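# Move glass graduated cylinder from shelf bench into cart tray

## Task

Take the graduated cylinder that sits on the bench with shelves and set it upright in the top tray of the cart. At the end its base must sit on the tray floor itself, not on the base of another cylinder, and every other cylinder must also be standing in the tray. The job fails if any cylinder tips over, touches the room's floor, or breaks; they are glass, so a drop of more than a few centimetres or a hard knock will shatter one. The job also fails if the robot falls over or is left leaning. When finished, release the cylinder and move the gripper away. Anything that stays in place only because the robot is holding it does not count.

## Robot and tools

ROBOT. A Hello Robot Stretch 4, about 1.6 m tall, with one arm. It has an omni-wheel base (rim within 0.23 m of the base origin), a lift that rides up and down a mast, a telescoping arm that reaches straight out, a three-joint wrist (yaw, pitch, roll) and a two-finger gripper with bendable steel fingers. A loose object may occasionally get a small nudge from outside.

FRAMES. Base frame: origin on the floor below the centre of the base; x ahead, y to the left, z up. hand_pose is reported in this frame and marks a point between the open fingertips (link pinch). When all wrist joints are 0 its axes line up with the base frame's. The printed position may be slightly off. The odometry frame is where the base frame was when the scene began.

execute_actions(actions, cameras). actions is a list holding one action, or none (an empty list only reports state and images). An action may contain base, joints, or both, plus optional pace and contact_limits. Alternatively it contains only end_of_arm. Everything in one action starts at once and may finish at different times.
- base: exactly one key, each an offset from where the base last reported itself. translate_m: straight drive in metres, forward positive, -2 to 2. strafe_m: sideways in metres, left positive, -2 to 2. rotate_rad: turn in place in radians, counter-clockwise (left) positive, -3.2 to 3.2.
- joints: absolute targets, each a single number keyed by name. lift_m 0 to 1.2 (m, height). arm_m 0 to 0.55 (m, extension). wrist_yaw_rad -1.134 to 4.276 (0 straight ahead, positive left, 3.14 tucked back; above 3.4 the arm may block it). wrist_pitch_rad -1.117 to 4.259 (0 level, 1.57 pointing down). wrist_roll_rad -1.117 to 4.259 (0 puts fingers level with each other; positive turns clockwise viewed from behind). gripper_m -0.038 to 0.141 (m, gap between fingertips; negative means they squeeze together). Tolerances for "done": lift and arm ±0.004, yaw and roll ±0.02, pitch ±0.05, gripper ±0.004. A joint target outside its range is clipped and the result mentions it; any other bad value or unknown key rejects the whole call with no motion.
- pace: "slow", "default", "fast" or "max" (default if absent). Base top speeds 0.1/0.3/0.4/0.6 m/s and 1/2/3/4 rad/s in that order, reduced when the lift is above 0.2 (down to 0.3 m/s and 1 rad/s at 1.2).
- contact_limits: only {"arm_m": value}, 0 (gentlest) to 0.75 (firmest); 0.5 if absent. Lower values stop the arm sooner on contact.
- end_of_arm: "enable_torque" re-powers any wrist or gripper motor that shut itself off.
One action runs at most 15 s. A joint or base omitted from an action may still be driving toward an earlier target. cameras: list from head_camera, head_left_camera, head_right_camera, wrist_camera, or "all"; omitted or null means all, [] means none.

wait(seconds): 0 to 10 s, commands nothing, returns state and images. zoom_image(camera, region): enlarges [x0, y0, x1, y1] pixels (max 504 by 504) of that camera's latest full image. read_manual: licence texts only. finished_scene(scene): ends the current scene (pass its number) irrevocably and reports success; a reply with no tool call also ends things.

CAMERAS. head_camera looks forward and down from the mast top; turn the base to look elsewhere. head_left_camera and head_right_camera are fisheyes on each side, aimed more steeply down, showing base and arm. wrist_camera looks along the fingers, fingertips near the bottom of its image.

RESULT LINES. base_status and joint_status tell how each motion of the last accepted action ended: done; off_target (stopped short, may still push); contact_stop_at_<key> (hit something; that part goes slack, a slack lift may sag under load and slack wheels may roll); limit_stop_at_<name>, e.g. own_body (self-collision guard; moving away is allowed) or tilt (leaning over 6 degrees; lift, arm and wheels go slack until upright); time_out; torque_fault (a wrist or gripper motor overloaded and went limp; send enable_torque). After a stop, the old target is dropped. If a call reports a stop, later calls in the same reply are skipped. on_its_own lists what happened without being commanded; its "held at" is a target, not a position, and it flags efforts outside rest ranges (likely load or contact) and tilt differing from the start. lidar_m: 12 distances in m, 30-degree sectors, first straight ahead, going counter-clockwise (4th left, 7th behind, 10th right); "-" means nothing seen or closer than 0.25 m; it misses glass and thin legs and sees from about 0.15 m up. wrist_depth_mm: 7x7 grid of median depths, 100 to 2000 mm, glass omitted, robot body included. base_odometry counts wheel turns (slip included); heading -3.142 to 3.142, left positive. If turned_by_wheels and turned_by_imu disagree by over about 0.1 rad, the base likely slipped or bumped something. base_tilt in degrees (forward, right positive) carries a fixed bias up to about 1.5. motor_effort: percent of max, positive toward larger joint values, peak in brackets; each has a fixed bias and noise. For wheels, positive turns the base right.

GRIPPING. Command gripper_m below the object's width; deeper closing squeezes harder and pulls the object inward by up to roughly a third of the shortfall. Neither the gripper reading nor done proves a hold; a firm grip usually shows in gripper effort when the command is 0 or above. Fingertips pressing on a surface can jam; lift up.

CAUTIONS. Cylinders are fragile glass: approach slowly, use low arm contact limits, lower them until they touch the tray floor before opening, and never release from height. Don't knock the others over. Tipping risk rises when moving the base with over 1 kg held and arm_m above 0.2, at fast paces, or when pushing with the gripper raised high. Wrist rolled with pitch below -0.2 can trigger self-collision stops. To unfold at the start, send lift_m 0.4 with wrist_yaw_rad 0 together. Time while thinking lets the world run on; the robot keeps its last command. Finish with the gripper open and withdrawn, the robot level.

Each tool is called after "Emit:" as name(argument=value, ...) on one line, values as JSON.

## Session

Emit:
execute_actions(actions=[])

Scene clock: 0.00 s.
base_odometry: x=+0.000 y=+0.000 heading=+0.000 (m, m, rad; odometry frame)
turned_by_wheels: +0.000 (rad since the last result)
turned_by_imu: +0.000 (rad since the last result)
base_tilt: forward=-0.3 right=+0.1 (deg)
lidar_m: 1.49 1.93 1.83 1.88 1.78 1.65 1.41 1.64 1.59 1.64 2.21 1.45
base_status: not commanded
joint_positions: lift_m=+0.133 arm_m=+0.002 wrist_yaw_rad=+3.188 wrist_pitch_rad=-0.004 wrist_roll_rad=+0.015 gripper_m=+0.057
joint_status: not commanded
motor_effort: lift_m=+18 arm_m=+0 wrist_yaw_rad=-1 wrist_pitch_rad=-8 wrist_roll_rad=-2 gripper_m=-2 wheel_0=+1 wheel_1=+0 wheel_2=+0 (%)
hand_pose: x=-0.1191 y=+0.0738 z=+0.3126 quat_wxyz=(-0.023, +0.002, +0.007, +1.000) (m; base frame)
wrist_depth_mm: - 141 - - 1756 1661 1499 / - 133 164 1983 1863 1618 1464 / - 115 138 1921 1863 1618 1464 / - 123 156 1921 1756 1576 1430 / 138 137 - 1863 1756 1618 1464 / 227 1661 1255 1499 218 1430 1336 / 224 1008 194 878 798 878 866
pictures: head_camera, head_left_camera, head_right_camera, wrist_camera
Images, in order (width x height): head_camera 420x560, head_left_camera 420x672, head_right_camera 420x672, wrist_camera 616x392.

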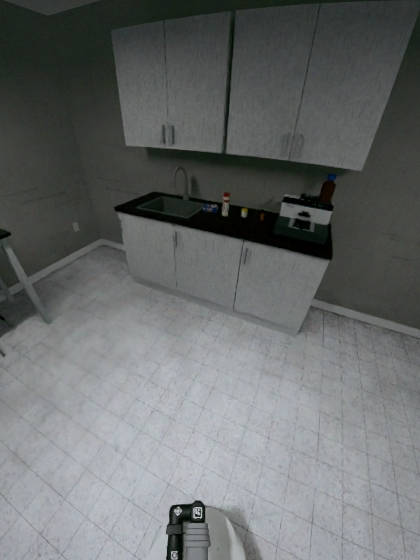

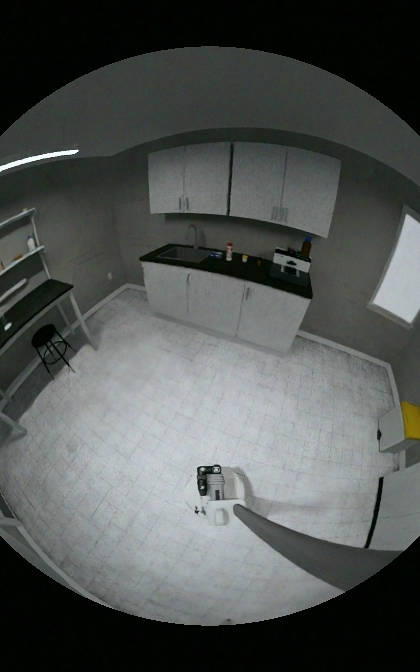

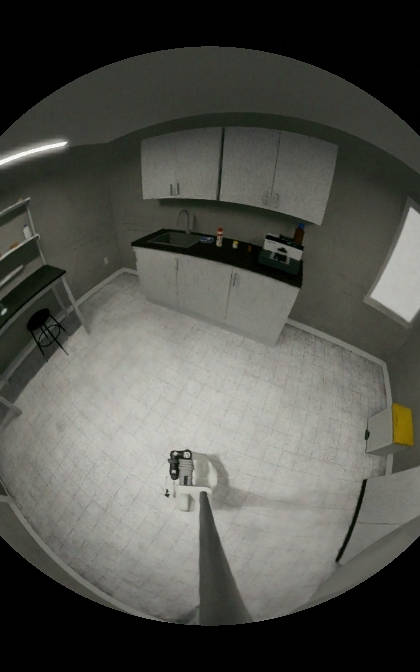

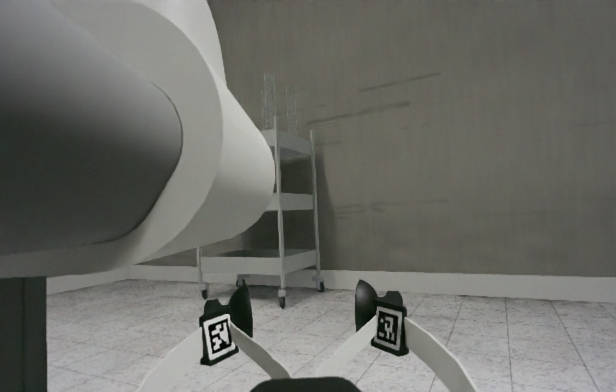

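Cart is behind. Bench is on the left.

Emit:
execute_actions(actions=[{"base":{"rotate_rad":1.4},"joints":{"lift_m":0.4,"wrist_yaw_rad":0}}])

Scene clock: 4.17 s.
base_odometry: x=+0.000 y=+0.000 heading=+1.399 (m, m, rad; odometry frame)
turned_by_wheels: +1.399 (rad since the last result)
turned_by_imu: +1.387 (rad since the last result)
base_tilt: forward=-0.4 right=+0.1 (deg)
lidar_m: 1.85 1.95 1.64 1.41 1.45 1.61 1.62 1.93 1.47 1.45 1.72 1.83
base_status: done
joint_positions: lift_m=+0.400 arm_m=+0.002 wrist_yaw_rad=+0.000 wrist_pitch_rad=-0.004 wrist_roll_rad=+0.015 gripper_m=+0.057
joint_status: all done
motor_effort: lift_m=+21(19) arm_m=+0(0) wrist_yaw_rad=-2(8) wrist_pitch_rad=-9(8) wrist_roll_rad=-3(2) gripper_m=-4(1) wheel_0=-6(10) wheel_1=-3(8) wheel_2=-3(12) (%)
hand_pose: x=+0.4617 y=-0.0873 z=+0.5791 quat_wxyz=(+1.000, +0.007, -0.002, +0.000) (m; base frame)
wrist_depth_mm: 1921 - - - - - - / 1863 - - - - - - / 1983 - - - - - - / 1921 - - - - - - / 1808 - - - - - - / 1863 - - - 219 - - / 1708 1661 194 1464 1397 1537 1499
pictures: head_camera, head_left_camera, head_right_camera, wrist_camera
Images, in order (width x height): head_camera 420x560, head_left_camera 420x672, head_right_camera 420x672, wrist_camera 616x392.

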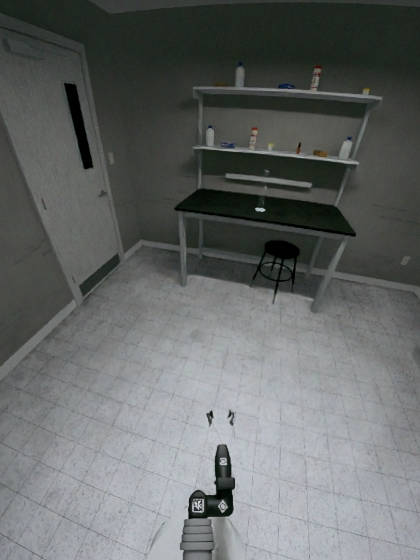

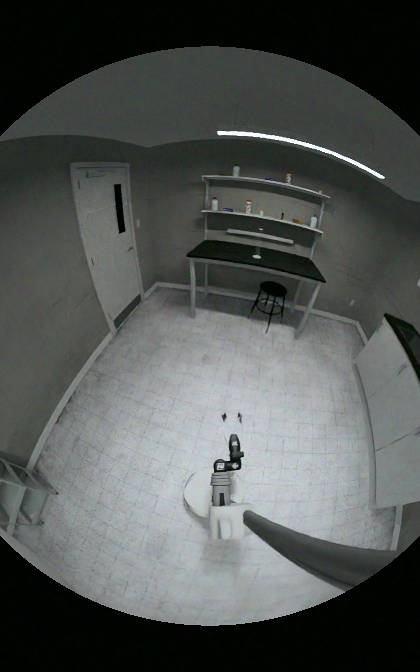

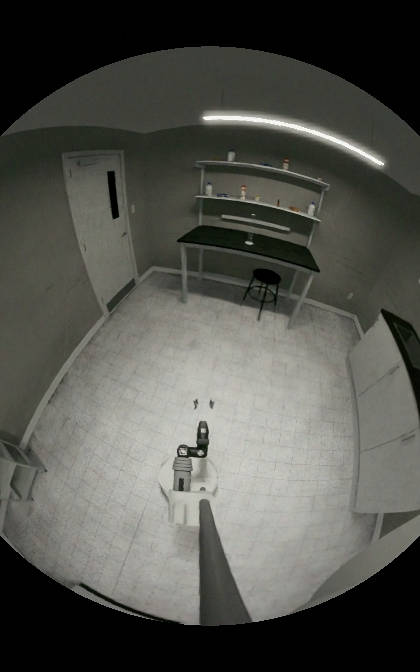

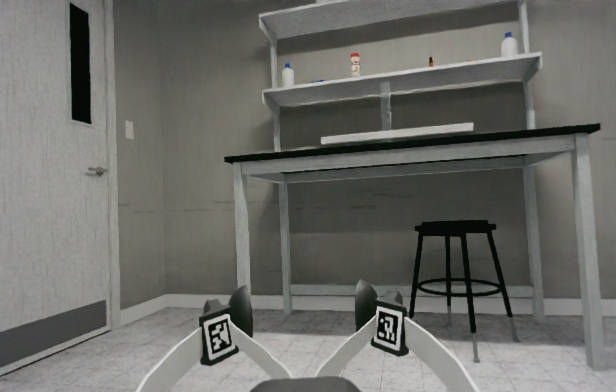

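Emit:
execute_actions(actions=[{"base":{"translate_m":0.6},"joints":{"lift_m":0.82,"gripper_m":0.13}}])

Scene clock: 9.60 s.
base_odometry: x=+0.102 y=+0.591 heading=+1.400 (m, m, rad; odometry frame)
turned_by_wheels: +0.001 (rad since the last result)
turned_by_imu: +0.002 (rad since the last result)
base_tilt: forward=-0.3 right=+0.1 (deg)
lidar_m: 1.24 1.72 1.48 1.49 1.67 2.22 2.21 2.59 1.63 1.60 1.43 1.25
base_status: done
joint_positions: lift_m=+0.820 arm_m=+0.002 wrist_yaw_rad=+0.000 wrist_pitch_rad=-0.004 wrist_roll_rad=+0.015 gripper_m=+0.130
joint_status: all done
motor_effort: lift_m=+21(20) arm_m=+0(0) wrist_yaw_rad=-1(1) wrist_pitch_rad=-7(9) wrist_roll_rad=+0(1) gripper_m=-1(3) wheel_0=+7(10) wheel_1=+5(6) wheel_2=-2(12) (%)
hand_pose: x=+0.4616 y=-0.0874 z=+0.9991 quat_wxyz=(+1.000, +0.007, -0.002, +0.000) (m; base frame)
wrist_depth_mm: 1708 - - 1863 1708 1708 1576 / 1708 - - 1921 1808 1708 1661 / 1708 - - 1921 1808 1808 1618 / 1618 - - 1921 1808 1708 1661 / 1618 - - 1336 1255 1118 1078 / 1661 1983 1921 1808 1060 991 1576 / 1618 1983 1921 157 1756 1255 1182
pictures: head_camera, head_left_camera, head_right_camera, wrist_camera
Images, in order (width x height): head_camera 420x560, head_left_camera 420x672, head_right_camera 420x672, wrist_camera 616x392.

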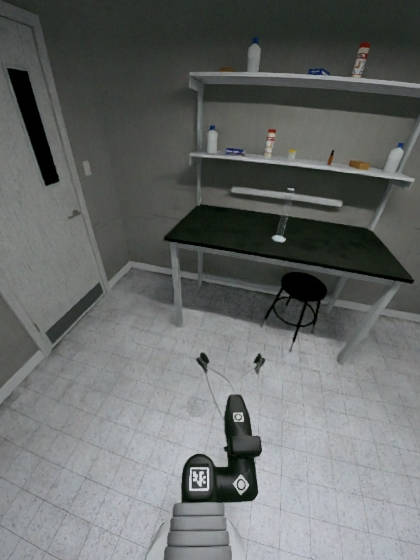

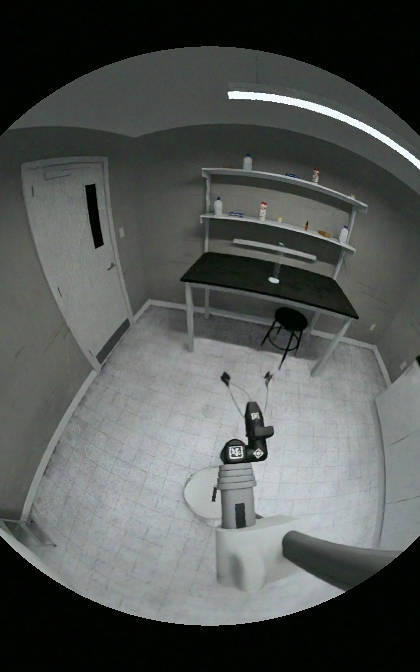

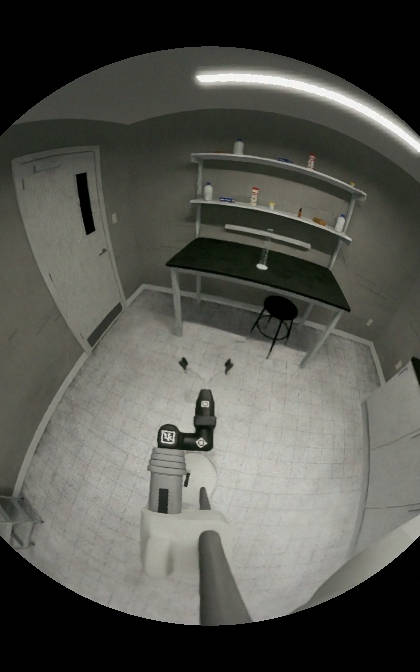

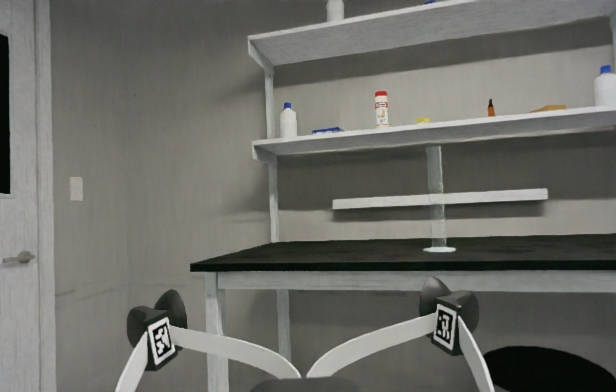

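Emit:
execute_actions(actions=[{"base":{"strafe_m":-0.35},"joints":{"lift_m":0.9}}], cameras=["head_camera","wrist_camera"])

Emit:
execute_actions(actions=[{"base":{"translate_m":0.35}}], cameras=["head_camera","wrist_camera"])

Scene clock: 21.33 s.
base_odometry: x=+0.447 y=+0.532 heading=+1.400 (m, m, rad; odometry frame)
turned_by_wheels: +0.000 (rad since the last result)
turned_by_imu: -0.001 (rad since the last result)
base_tilt: forward=-0.4 right=+0.1 (deg)
lidar_m: 1.13 1.41 1.83 1.83 1.96 2.30 2.30 1.50 1.27 1.27 1.50 1.16
base_status: done
joint_positions: lift_m=+0.900 arm_m=+0.002 wrist_yaw_rad=+0.000 wrist_pitch_rad=-0.004 wrist_roll_rad=+0.015 gripper_m=+0.130
joint_status: all done
motor_effort: lift_m=+20(25) arm_m=+0(0) wrist_yaw_rad=-2(1) wrist_pitch_rad=-8(9) wrist_roll_rad=-2(2) gripper_m=+1(1) wheel_0=+5(16) wheel_1=-2(13) wheel_2=+0(1) (%)
hand_pose: x=+0.4616 y=-0.0874 z=+1.0792 quat_wxyz=(+1.000, +0.007, -0.002, +0.000) (m; base frame)
wrist_depth_mm: - - 1983 1921 1537 1499 1537 / - - 1983 1808 1756 1756 1537 / - - 1983 1756 1756 1661 1537 / - - 1983 1808 1756 1661 1537 / - - 1863 1808 1661 1576 1576 / - 1160 1078 1025 931 878 866 / - 1160 1863 157 1661 1576 1537
pictures: head_camera, wrist_camera
Images, in order (width x height): head_camera 420x560, wrist_camera 616x392.

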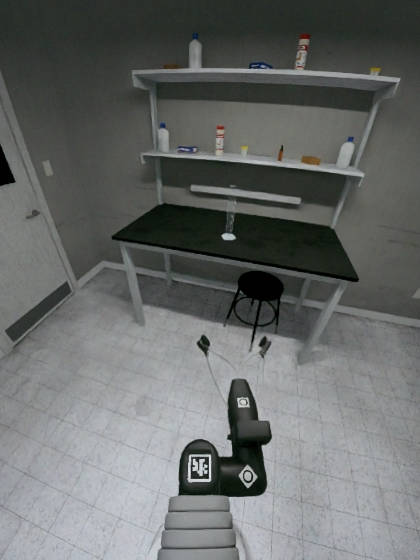

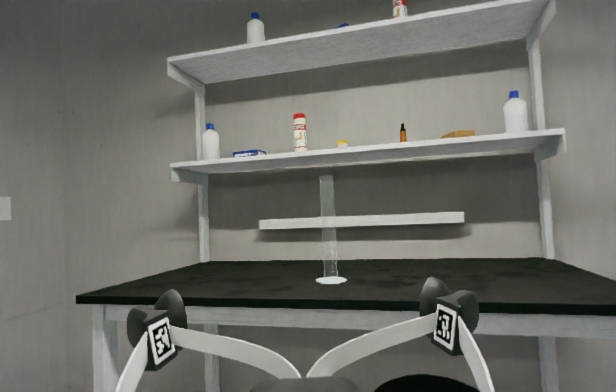

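Scene clock: 23.97 s.
base_odometry: x=+0.506 y=+0.876 heading=+1.401 (m, m, rad; odometry frame)
turned_by_wheels: +0.001 (rad since the last result)
turned_by_imu: +0.001 (rad since the last result)
base_tilt: forward=-0.4 right=+0.1 (deg)
lidar_m: 0.80 0.99 1.73 1.74 2.02 2.63 2.64 1.61 1.36 1.38 0.96 0.82
base_status: done
joint_positions: lift_m=+0.900 arm_m=+0.002 wrist_yaw_rad=+0.000 wrist_pitch_rad=-0.004 wrist_roll_rad=+0.015 gripper_m=+0.130
joint_status: not commanded
motor_effort: lift_m=+20(20) arm_m=+0(0) wrist_yaw_rad=-1(1) wrist_pitch_rad=-11(10) wrist_roll_rad=-1(2) gripper_m=+0(0) wheel_0=+6(11) wheel_1=+4(9) wheel_2=-2(13) (%)
hand_pose: x=+0.4616 y=-0.0874 z=+1.0792 quat_wxyz=(+1.000, +0.007, -0.002, +0.000) (m; base frame)
wrist_depth_mm: 1863 1756 1366 1464 1430 1397 1255 / 1756 1708 1576 1464 1430 1336 1138 / 1756 1808 1499 1397 1366 1308 1205 / 1756 1756 1537 1464 1397 1336 1281 / 1808 1708 1576 1430 1397 1308 1229 / 1756 866 891 878 778 741 778 / 820 732 683 157 591 564 549
pictures: head_camera, wrist_camera
Images, in order (width x height): head_camera 420x560, wrist_camera 616x392.

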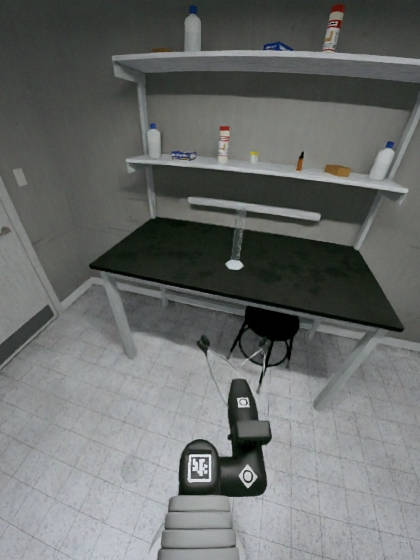

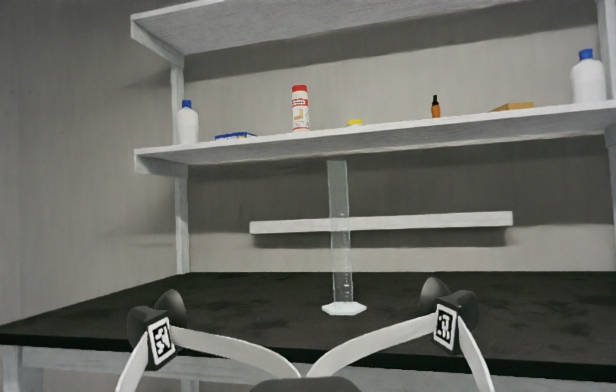

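Emit:
execute_actions(actions=[{"base":{"strafe_m":-0.07},"joints":{"arm_m":0.1}}], cameras=[])

Emit:
execute_actions(actions=[{"base":{"translate_m":0.35}}], cameras=["head_camera","wrist_camera"])

Scene clock: 30.60 s.
base_odometry: x=+0.575 y=+0.865 heading=+1.401 (m, m, rad; odometry frame)
turned_by_wheels: +0.000 (rad since the last result)
turned_by_imu: -0.001 (rad since the last result)
base_tilt: forward=-0.4 right=+0.1 (deg)
lidar_m: 0.80 0.95 1.78 1.79 2.10 2.64 2.66 1.51 1.30 1.28 0.91 0.80
base_status: done
joint_positions: lift_m=+0.900 arm_m=+0.099 wrist_yaw_rad=+0.000 wrist_pitch_rad=-0.004 wrist_roll_rad=+0.015 gripper_m=+0.130
joint_status: all done
motor_effort: lift_m=+20(20) arm_m=+7(8) wrist_yaw_rad=-1(0) wrist_pitch_rad=-8(8) wrist_roll_rad=-2(2) gripper_m=-1(0) wheel_0=+4(15) wheel_1=-3(10) wheel_2=+0(0) (%)
hand_pose: x=+0.5582 y=-0.0874 z=+1.0792 quat_wxyz=(+1.000, +0.007, -0.002, +0.000) (m; base frame)
wrist_depth_mm: 1708 1336 1366 1366 1308 1205 1160 / 1708 1618 1499 1336 1308 1229 960 / 1661 1499 1308 1182 1205 1182 1160 / 1618 1537 1430 1336 1281 1229 1160 / 1661 1576 1464 1336 1308 1205 1160 / 1618 854 917 878 768 723 788 / 661 580 535 157 500 488 512
pictures: none
No camera images: the call's "cameras" was empty. Leave "cameras" out to get every camera's image.

Scene clock: 33.23 s.
base_odometry: x=+0.634 y=+1.209 heading=+1.401 (m, m, rad; odometry frame)
turned_by_wheels: +0.001 (rad since the last result)
turned_by_imu: +0.001 (rad since the last result)
base_tilt: forward=-0.4 right=+0.2 (deg)
lidar_m: 0.49 0.54 1.70 1.67 2.00 2.72 2.98 1.64 1.38 1.39 0.55 0.47
base_status: done
joint_positions: lift_m=+0.900 arm_m=+0.099 wrist_yaw_rad=+0.000 wrist_pitch_rad=-0.004 wrist_roll_rad=+0.015 gripper_m=+0.130
joint_status: not commanded
motor_effort: lift_m=+20(20) arm_m=+7(7) wrist_yaw_rad=-1(1) wrist_pitch_rad=-9(9) wrist_roll_rad=-2(2) gripper_m=+0(0) wheel_0=+6(10) wheel_1=+5(9) wheel_2=-3(13) (%)
hand_pose: x=+0.5582 y=-0.0874 z=+1.0792 quat_wxyz=(+1.000, +0.007, -0.002, +0.000) (m; base frame)
wrist_depth_mm: 1229 1118 1098 1008 960 891 854 / 1255 878 768 715 668 691 715 / 891 1008 1060 976 946 891 854 / 1205 1118 1060 1008 931 878 842 / 1229 1138 1042 960 931 866 842 / 1182 866 917 866 768 723 788 / 609 517 496 157 500 488 512
pictures: head_camera, wrist_camera
Images, in order (width x height): head_camera 420x560, wrist_camera 616x392.

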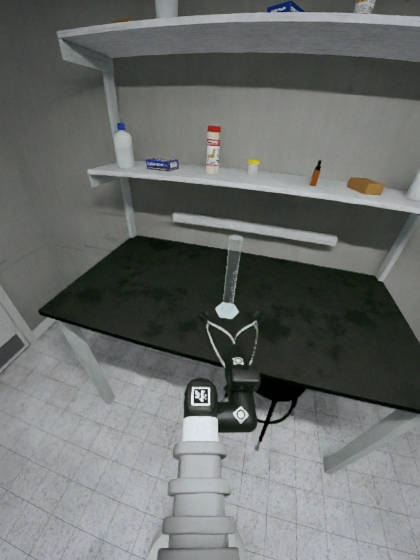

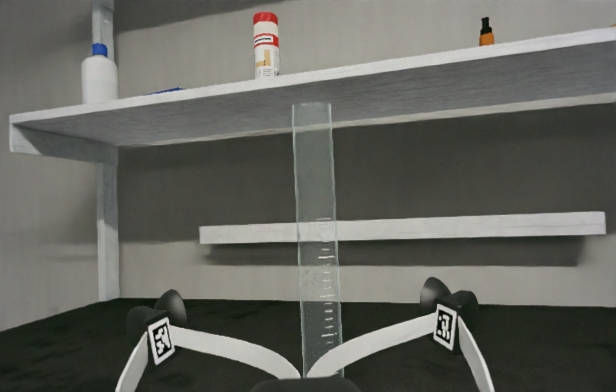

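Emit:
execute_actions(actions=[{"base":{"strafe_m":-0.012},"joints":{"arm_m":0.24},"pace":"slow"}], cameras=["head_camera","wrist_camera"])

Scene clock: 39.57 s.
base_odometry: x=+0.645 y=+1.207 heading=+1.402 (m, m, rad; odometry frame)
turned_by_wheels: +0.000 (rad since the last result)
turned_by_imu: -0.001 (rad since the last result)
base_tilt: forward=-0.4 right=+0.2 (deg)
lidar_m: 0.45 0.54 1.72 1.71 2.03 2.74 2.99 1.64 1.38 1.37 0.55 0.48
base_status: done
joint_positions: lift_m=+0.900 arm_m=+0.239 wrist_yaw_rad=+0.000 wrist_pitch_rad=-0.004 wrist_roll_rad=+0.015 gripper_m=+0.130
joint_status: all done
motor_effort: lift_m=+20(20) arm_m=+7(8) wrist_yaw_rad=+0(0) wrist_pitch_rad=-10(9) wrist_roll_rad=-1(2) gripper_m=+0(0) wheel_0=+7(12) wheel_1=-3(7) wheel_2=+0(2) (%)
hand_pose: x=+0.6982 y=-0.0874 z=+1.0792 quat_wxyz=(+1.000, +0.007, -0.002, +0.000) (m; base frame)
wrist_depth_mm: 1042 976 917 842 496 473 484 / 707 615 627 654 668 699 715 / 878 960 917 854 809 768 715 / 1025 960 917 854 809 750 715 / 1060 976 891 831 768 750 699 / 1008 854 866 831 768 732 715 / 591 508 496 156 504 488 512
pictures: head_camera, wrist_camera
Images, in order (width x height): head_camera 420x560, wrist_camera 616x392.

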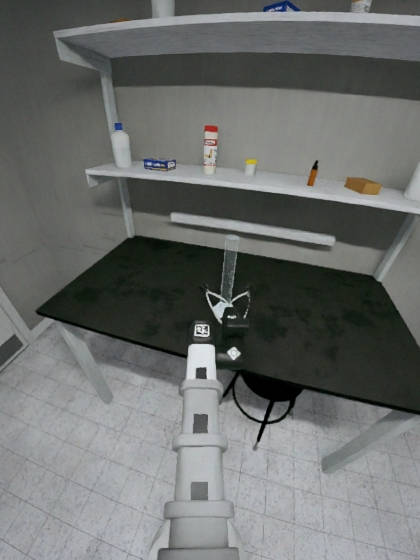

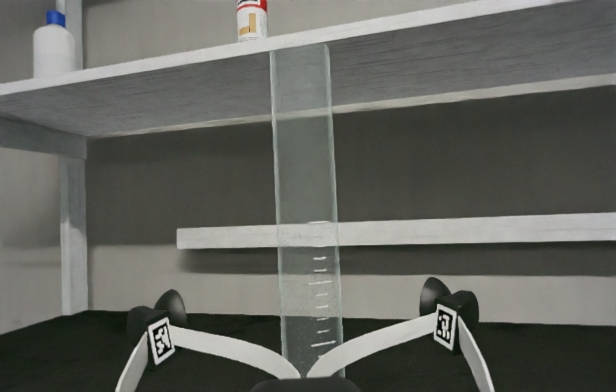

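Emit:
execute_actions(actions=[{"joints":{"arm_m":0.275,"gripper_m":0.07},"pace":"slow"}], cameras=["head_camera","wrist_camera"])

Scene clock: 46.90 s.
base_odometry: x=+0.645 y=+1.207 heading=+1.402 (m, m, rad; odometry frame)
turned_by_wheels: +0.000 (rad since the last result)
turned_by_imu: -0.001 (rad since the last result)
base_tilt: forward=-0.3 right=+0.1 (deg)
lidar_m: 0.47 0.57 1.71 1.68 2.01 2.73 2.98 1.63 1.37 1.39 0.54 0.46
base_status: not commanded
joint_positions: lift_m=+0.900 arm_m=+0.274 wrist_yaw_rad=+0.000 wrist_pitch_rad=-0.004 wrist_roll_rad=+0.015 gripper_m=+0.070
joint_status: all done
motor_effort: lift_m=+20(20) arm_m=+7(5) wrist_yaw_rad=+0(0) wrist_pitch_rad=-7(6) wrist_roll_rad=-2(3) gripper_m=-1(3) wheel_0=+7(7) wheel_1=-3(4) wheel_2=+0(0) (%)
hand_pose: x=+0.7332 y=-0.0874 z=+1.0792 quat_wxyz=(+1.000, +0.007, -0.002, +0.000) (m; base frame)
wrist_depth_mm: 946 946 597 508 459 469 484 / 640 615 640 654 668 715 691 / 866 931 866 820 759 723 707 / 1008 931 878 820 759 732 699 / 991 917 842 788 759 715 676 / 960 891 798 798 221 715 676 / 609 585 488 508 469 517 512
pictures: head_camera, wrist_camera
Images, in order (width x height): head_camera 420x560, wrist_camera 616x392.

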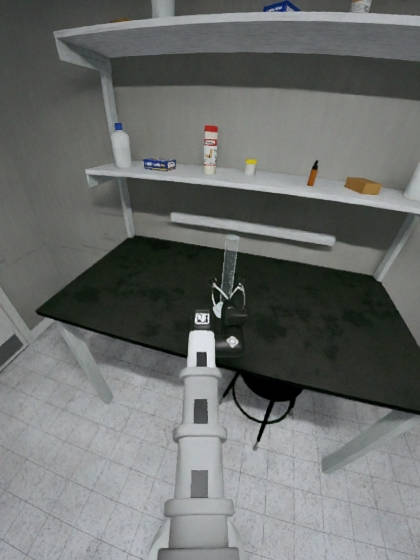

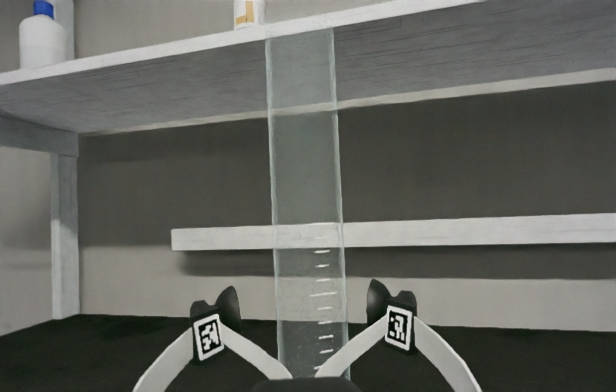

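Emit:
execute_actions(actions=[{"joints":{"arm_m":0.285,"gripper_m":0.015},"pace":"slow"}], cameras=["head_camera","wrist_camera"])

Emit:
execute_actions(actions=[{"joints":{"lift_m":0.94},"pace":"slow"}], cameras=["head_camera","wrist_camera"])

Scene clock: 54.03 s.
base_odometry: x=+0.645 y=+1.207 heading=+1.402 (m, m, rad; odometry frame)
turned_by_wheels: +0.000 (rad since the last result)
turned_by_imu: -0.001 (rad since the last result)
base_tilt: forward=-0.4 right=+0.1 (deg)
lidar_m: 0.48 0.54 1.71 1.69 2.02 2.74 2.98 1.63 1.38 1.39 0.56 0.47
base_status: not commanded
joint_positions: lift_m=+0.900 arm_m=+0.284 wrist_yaw_rad=+0.000 wrist_pitch_rad=-0.004 wrist_roll_rad=+0.015 gripper_m=+0.015
joint_status: all done
motor_effort: lift_m=+20(20) arm_m=+7(6) wrist_yaw_rad=+0(1) wrist_pitch_rad=-8(9) wrist_roll_rad=-4(1) gripper_m=-14(14) wheel_0=+7(6) wheel_1=-3(4) wheel_2=+0(0) (%)
hand_pose: x=+0.7432 y=-0.0874 z=+1.0792 quat_wxyz=(+1.000, +0.007, -0.002, +0.000) (m; base frame)
wrist_depth_mm: 917 931 591 477 459 473 480 / 640 615 640 654 676 699 676 / 866 917 831 809 759 715 691 / 1008 917 854 809 759 723 676 / 976 904 831 788 750 699 668 / 946 891 820 788 723 707 676 / 597 574 186 554 469 488 512
pictures: head_camera, wrist_camera
Images, in order (width x height): head_camera 420x560, wrist_camera 616x392.

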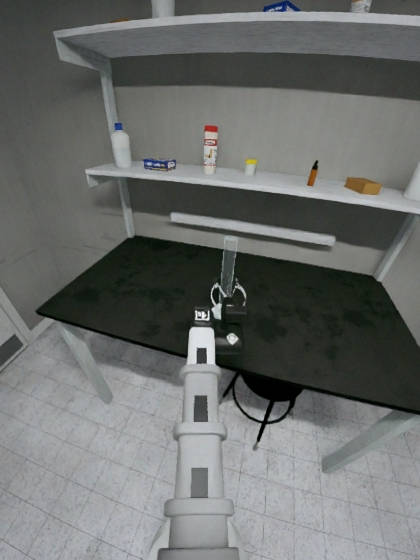

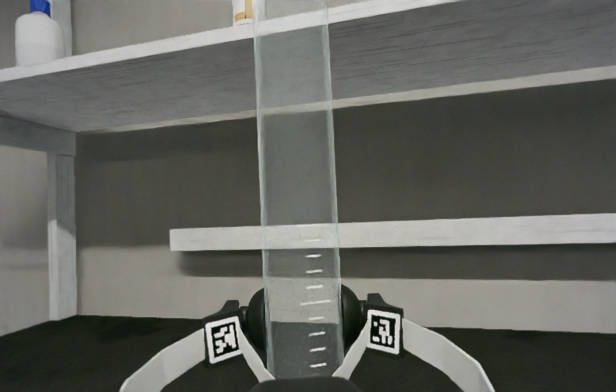

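Scene clock: 55.20 s.
base_odometry: x=+0.645 y=+1.207 heading=+1.402 (m, m, rad; odometry frame)
turned_by_wheels: +0.000 (rad since the last result)
turned_by_imu: +0.000 (rad since the last result)
base_tilt: forward=-0.4 right=+0.1 (deg)
lidar_m: 0.46 0.54 1.70 1.70 2.03 2.74 2.99 1.63 1.37 1.38 0.55 0.48
base_status: not commanded
joint_positions: lift_m=+0.940 arm_m=+0.284 wrist_yaw_rad=+0.000 wrist_pitch_rad=-0.001 wrist_roll_rad=+0.015 gripper_m=+0.015
joint_status: all done
motor_effort: lift_m=+22(21) arm_m=+7(7) wrist_yaw_rad=+0(0) wrist_pitch_rad=-15(16) wrist_roll_rad=-2(2) gripper_m=-14(15) wheel_0=+7(6) wheel_1=-4(3) wheel_2=+0(0) (%)
hand_pose: x=+0.7432 y=-0.0874 z=+1.1183 quat_wxyz=(+1.000, +0.007, -0.001, +0.000) (m; base frame)
wrist_depth_mm: 931 946 866 788 750 421 399 / 668 554 535 539 559 580 597 / 778 878 842 798 750 723 691 / 976 917 854 809 759 723 683 / 991 917 842 778 707 654 615 / 991 904 842 809 723 715 683 / 691 676 185 634 549 564 597
pictures: head_camera, wrist_camera
Images, in order (width x height): head_camera 420x560, wrist_camera 616x392.

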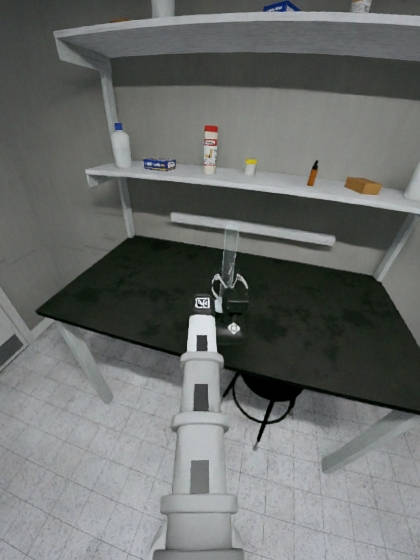

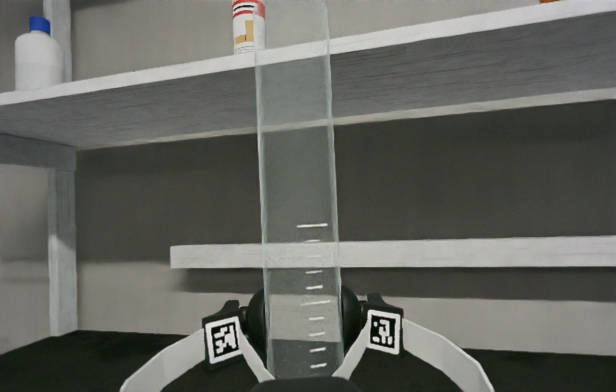

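Emit:
execute_actions(actions=[{"base":{"translate_m":-0.5},"joints":{"arm_m":0.03,"gripper_m":0.005,"lift_m":0.96},"pace":"slow"}], cameras=["wrist_camera"])

Emit:
execute_actions(actions=[{"base":{"rotate_rad":2.2},"pace":"slow"}])

Scene clock: 65.07 s.
base_odometry: x=+0.561 y=+0.715 heading=+1.401 (m, m, rad; odometry frame)
turned_by_wheels: -0.001 (rad since the last result)
turned_by_imu: -0.004 (rad since the last result)
base_tilt: forward=-0.4 right=+0.1 (deg)
lidar_m: 0.45 1.11 1.85 1.85 2.11 2.51 2.50 1.48 1.24 1.24 2.01 0.46
base_status: done
joint_positions: lift_m=+0.960 arm_m=+0.031 wrist_yaw_rad=+0.000 wrist_pitch_rad=-0.001 wrist_roll_rad=+0.015 gripper_m=+0.005
joint_status: all done
motor_effort: lift_m=+22(22) arm_m=-7(6) wrist_yaw_rad=+0(1) wrist_pitch_rad=-17(15) wrist_roll_rad=-2(2) gripper_m=-18(19) wheel_0=-9(10) wheel_1=-4(8) wheel_2=+5(10) (%)
hand_pose: x=+0.4906 y=-0.0874 z=+1.1383 quat_wxyz=(+1.000, +0.007, -0.001, +0.000) (m; base frame)
wrist_depth_mm: 1863 1756 1464 1430 1308 1336 1336 / 1921 1756 1661 1618 1499 1397 1281 / 1921 1808 1661 1576 1464 1397 1255 / 1983 1863 1661 1576 1499 1397 1308 / 1921 1756 1708 1576 1464 1430 1308 / 1921 1205 1060 991 931 1025 1008 / 931 831 198 741 668 621 647
pictures: wrist_camera
Images, in order (width x height): wrist_camera 616x392.

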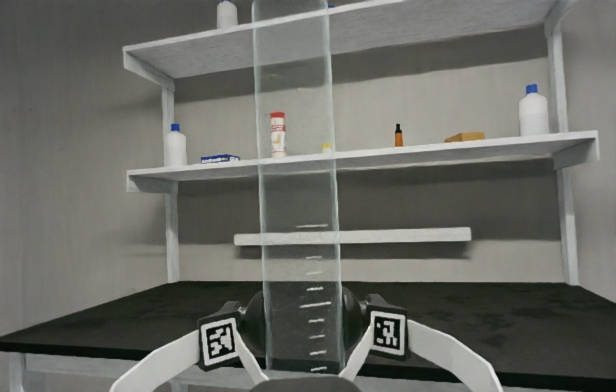

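Scene clock: 68.53 s.
base_odometry: x=+0.561 y=+0.715 heading=-2.683 (m, m, rad; odometry frame)
turned_by_wheels: +2.199 (rad since the last result)
turned_by_imu: +2.180 (rad since the last result)
base_tilt: forward=-0.4 right=+0.1 (deg)
lidar_m: 0.42 2.49 2.56 1.39 1.24 1.26 1.06 0.93 0.94 1.22 1.85 0.46
base_status: done
joint_positions: lift_m=+0.960 arm_m=+0.031 wrist_yaw_rad=+0.000 wrist_pitch_rad=-0.001 wrist_roll_rad=+0.015 gripper_m=+0.005
joint_status: not commanded
motor_effort: lift_m=+21(22) arm_m=-7(7) wrist_yaw_rad=-1(2) wrist_pitch_rad=-16(17) wrist_roll_rad=-1(2) gripper_m=-19(18) wheel_0=-6(12) wheel_1=-5(7) wheel_2=-6(9) (%)
hand_pose: x=+0.4906 y=-0.0874 z=+1.1383 quat_wxyz=(+1.000, +0.007, -0.001, +0.000) (m; base frame)
wrist_depth_mm: - - - - - 1708 1430 / - - - - - 1661 1430 / - - - - - 1708 1430 / 1921 - - - - 1661 1430 / - - - - - 1708 1397 / 1983 - - - 1921 1708 1397 / - - 198 - 1921 1576 1430
pictures: head_camera, head_left_camera, head_right_camera, wrist_camera
Images, in order (width x height): head_camera 420x560, head_left_camera 420x672, head_right_camera 420x672, wrist_camera 616x392.

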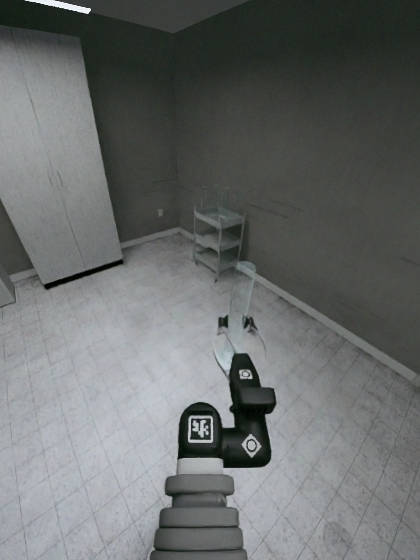

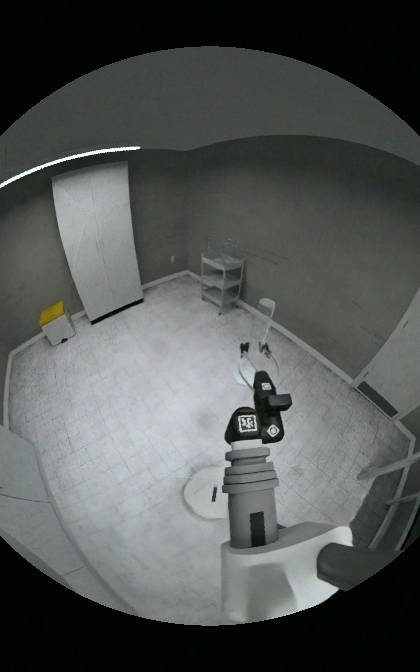

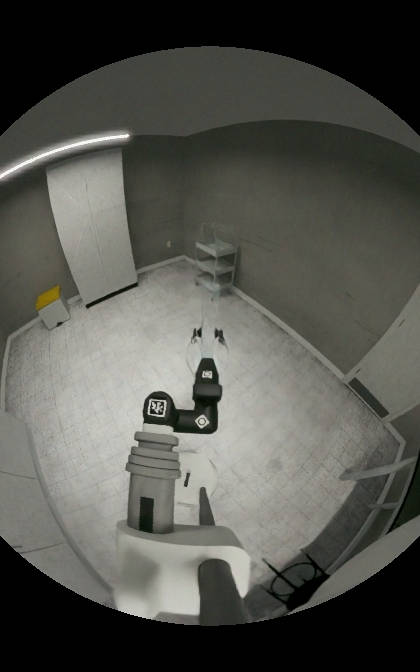

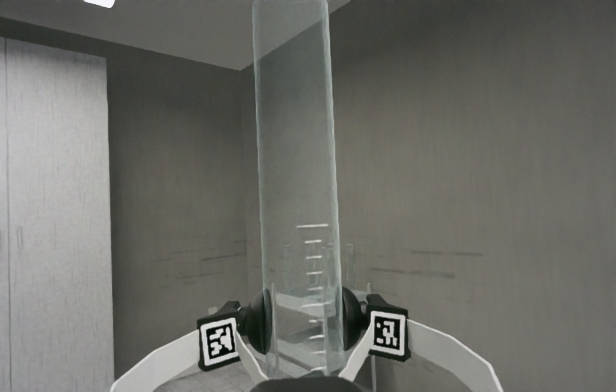

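Emit:
execute_actions(actions=[{"base":{"translate_m":1.3}}])

Scene clock: 76.87 s.
base_odometry: x=-0.604 y=+0.139 heading=-2.683 (m, m, rad; odometry frame)
turned_by_wheels: +0.000 (rad since the last result)
turned_by_imu: +0.002 (rad since the last result)
base_tilt: forward=-0.4 right=+0.1 (deg)
lidar_m: 0.43 1.51 1.51 1.98 2.08 2.09 2.39 1.98 1.73 1.16 1.04 0.44
base_status: done
joint_positions: lift_m=+0.960 arm_m=+0.031 wrist_yaw_rad=+0.000 wrist_pitch_rad=-0.001 wrist_roll_rad=+0.015 gripper_m=+0.005
joint_status: not commanded
motor_effort: lift_m=+21(21) arm_m=-7(7) wrist_yaw_rad=-1(0) wrist_pitch_rad=-18(16) wrist_roll_rad=-2(2) gripper_m=-17(17) wheel_0=+7(12) wheel_1=+3(8) wheel_2=-4(13) (%)
hand_pose: x=+0.4906 y=-0.0874 z=+1.1384 quat_wxyz=(+1.000, +0.007, -0.001, +0.000) (m; base frame)
wrist_depth_mm: 1576 1808 1863 1366 1042 854 732 / 1576 1756 1921 1336 1042 854 732 / 1576 1756 1863 1336 1042 842 732 / 1537 1756 1863 1366 1060 842 723 / 1537 1808 1921 1336 1042 854 732 / 1499 1756 1808 1308 976 866 723 / 1499 1661 196 1308 991 809 723
pictures: head_camera, head_left_camera, head_right_camera, wrist_camera
Images, in order (width x height): head_camera 420x560, head_left_camera 420x672, head_right_camera 420x672, wrist_camera 616x392.

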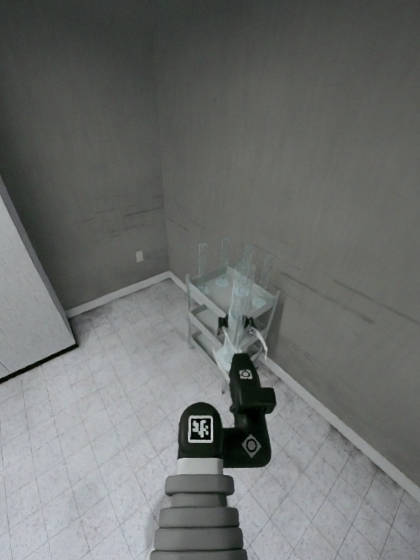

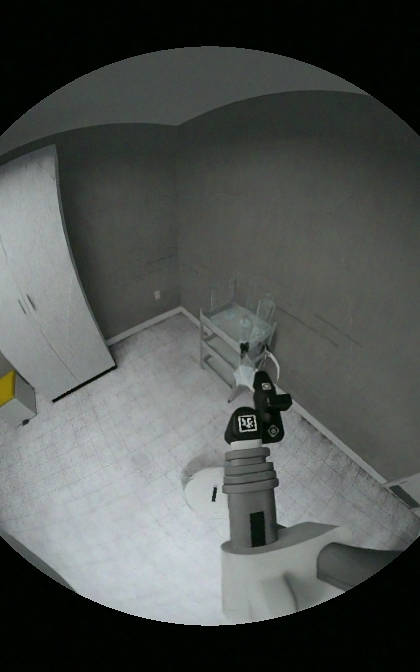

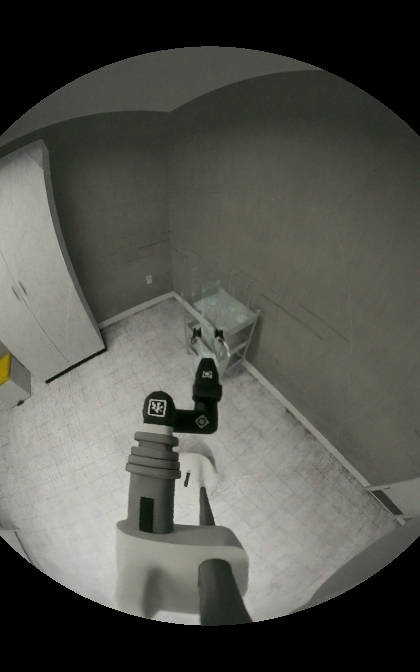

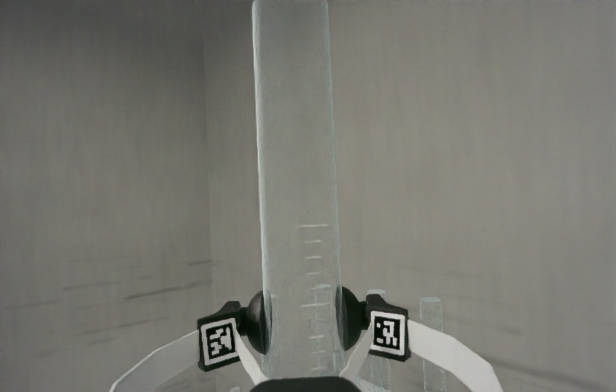

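Emit:
execute_actions(actions=[{"base":{"strafe_m":0.6},"pace":"slow"}], cameras=["head_camera","head_left_camera"])

Scene clock: 91.50 s.
base_odometry: x=-0.339 y=-0.399 heading=-2.683 (m, m, rad; odometry frame)
turned_by_wheels: +0.000 (rad since the last result)
turned_by_imu: -0.002 (rad since the last result)
base_tilt: forward=-0.5 right=+0.1 (deg)
lidar_m: 0.43 1.08 1.13 1.44 2.19 1.64 2.01 2.34 2.38 1.67 1.44 0.46
base_status: done
joint_positions: lift_m=+0.960 arm_m=+0.031 wrist_yaw_rad=+0.000 wrist_pitch_rad=-0.001 wrist_roll_rad=+0.015 gripper_m=+0.005
joint_status: not commanded
motor_effort: lift_m=+21(21) arm_m=-6(7) wrist_yaw_rad=-2(2) wrist_pitch_rad=-16(15) wrist_roll_rad=-2(1) gripper_m=-19(17) wheel_0=-6(13) wheel_1=+4(10) wheel_2=+0(2) (%)
hand_pose: x=+0.4906 y=-0.0874 z=+1.1384 quat_wxyz=(+1.000, +0.007, -0.001, +0.000) (m; base frame)
wrist_depth_mm: 854 1430 1708 1863 1576 1366 1138 / 842 1397 1618 1863 1661 1308 1118 / 831 1397 1661 1863 1618 1336 1138 / 820 1366 1618 1921 1756 1366 1160 / 809 1336 1576 1863 1661 1336 1160 / 820 1397 1464 1808 1464 1397 1118 / 798 1281 197 1756 1576 1229 1078
pictures: head_camera, head_left_camera
Images, in order (width x height): head_camera 420x560, head_left_camera 420x672.

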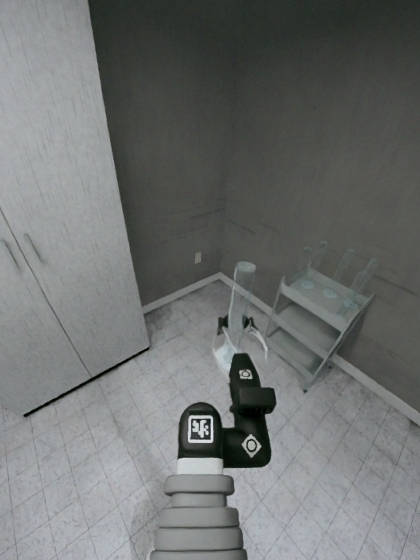

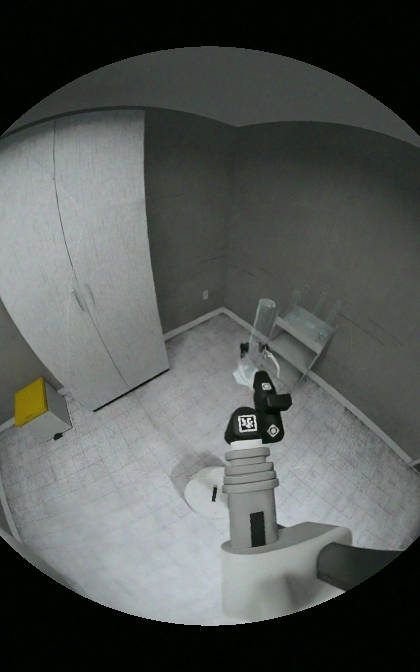

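Emit:
zoom_image(camera="head_camera", region=[250,220,400,400])

Region (250, 220, 400, 400) of head_camera's 420x560 image, scaled by 2.800, with more detail than that image has.

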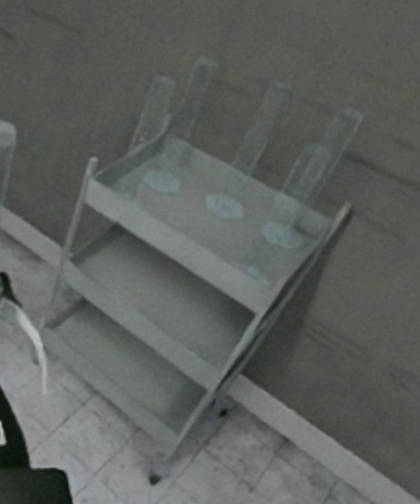

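Emit:
execute_actions(actions=[{"base":{"rotate_rad":-0.5},"joints":{"wrist_yaw_rad":0},"pace":"slow"}], cameras=[])

Emit:
execute_actions(actions=[{"base":{"translate_m":0.4},"joints":{"lift_m":1.0},"pace":"slow"}], cameras=["head_camera","head_right_camera","wrist_camera"])

Scene clock: 102.10 s.
base_odometry: x=-0.339 y=-0.399 heading=+3.102 (m, m, rad; odometry frame)
turned_by_wheels: -0.498 (rad since the last result)
turned_by_imu: -0.495 (rad since the last result)
base_tilt: forward=-0.4 right=+0.1 (deg)
lidar_m: 0.43 1.72 1.10 1.13 1.44 2.07 1.64 2.10 2.33 2.40 1.65 0.50
base_status: done
joint_positions: lift_m=+0.960 arm_m=+0.031 wrist_yaw_rad=+0.000 wrist_pitch_rad=-0.001 wrist_roll_rad=+0.015 gripper_m=+0.005
joint_status: all done
motor_effort: lift_m=+21(21) arm_m=-6(7) wrist_yaw_rad=-1(2) wrist_pitch_rad=-15(16) wrist_roll_rad=-2(2) gripper_m=-16(18) wheel_0=+7(10) wheel_1=+6(8) wheel_2=+6(9) (%)
hand_pose: x=+0.4906 y=-0.0874 z=+1.1384 quat_wxyz=(+1.000, +0.007, -0.001, +0.000) (m; base frame)
wrist_depth_mm: 1618 1808 1576 1397 1255 1182 1078 / 1618 1708 1576 1397 1281 1182 1078 / 1576 1708 1499 1430 1281 1182 1078 / 1618 1756 1537 1397 1281 1138 1078 / 1576 1708 1537 1366 1255 1160 1078 / 1576 1756 1576 1366 1205 1160 1078 / 1537 1661 197 1255 1118 1118 1078
pictures: none
No camera images: the call's "cameras" was empty. Leave "cameras" out to get every camera's image.

Scene clock: 107.37 s.
base_odometry: x=-0.738 y=-0.383 heading=+3.102 (m, m, rad; odometry frame)
turned_by_wheels: +0.000 (rad since the last result)
turned_by_imu: +0.001 (rad since the last result)
base_tilt: forward=-0.4 right=+0.1 (deg)
lidar_m: 0.42 1.50 0.95 0.98 1.22 2.57 2.05 2.54 2.52 1.91 1.26 0.74
base_status: done
joint_positions: lift_m=+1.000 arm_m=+0.031 wrist_yaw_rad=+0.000 wrist_pitch_rad=-0.001 wrist_roll_rad=+0.015 gripper_m=+0.005
joint_status: all done
motor_effort: lift_m=+22(25) arm_m=-6(7) wrist_yaw_rad=+0(1) wrist_pitch_rad=-17(18) wrist_roll_rad=-3(2) gripper_m=-18(18) wheel_0=+8(9) wheel_1=+4(7) wheel_2=-7(10) (%)
hand_pose: x=+0.4906 y=-0.0874 z=+1.1783 quat_wxyz=(+1.000, +0.007, -0.001, +0.000) (m; base frame)
wrist_depth_mm: 1397 1229 1118 991 904 820 788 / 1366 1229 1078 976 878 831 759 / 1336 1205 1118 1008 904 831 768 / 1336 1182 1098 976 891 831 759 / 1336 1205 1098 976 866 831 768 / 1336 1205 1098 946 866 820 759 / 1281 1205 197 960 866 788 750
pictures: head_camera, head_right_camera, wrist_camera
Images, in order (width x height): head_camera 420x560, head_right_camera 420x672, wrist_camera 616x392.

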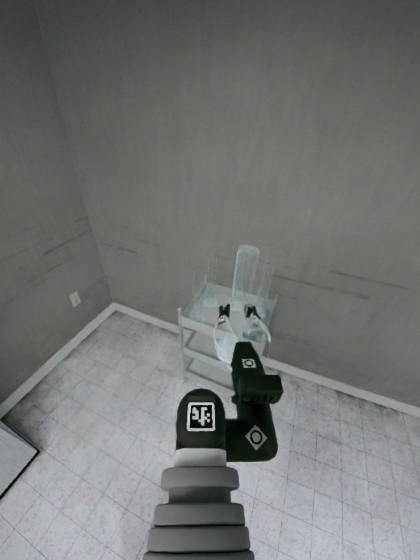

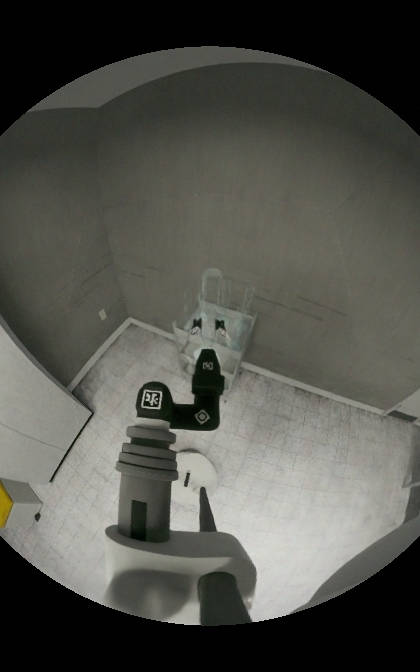

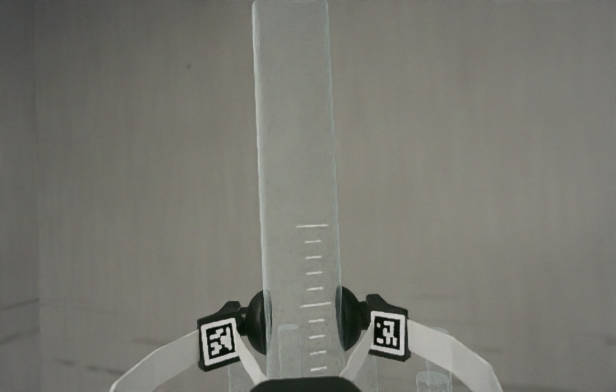

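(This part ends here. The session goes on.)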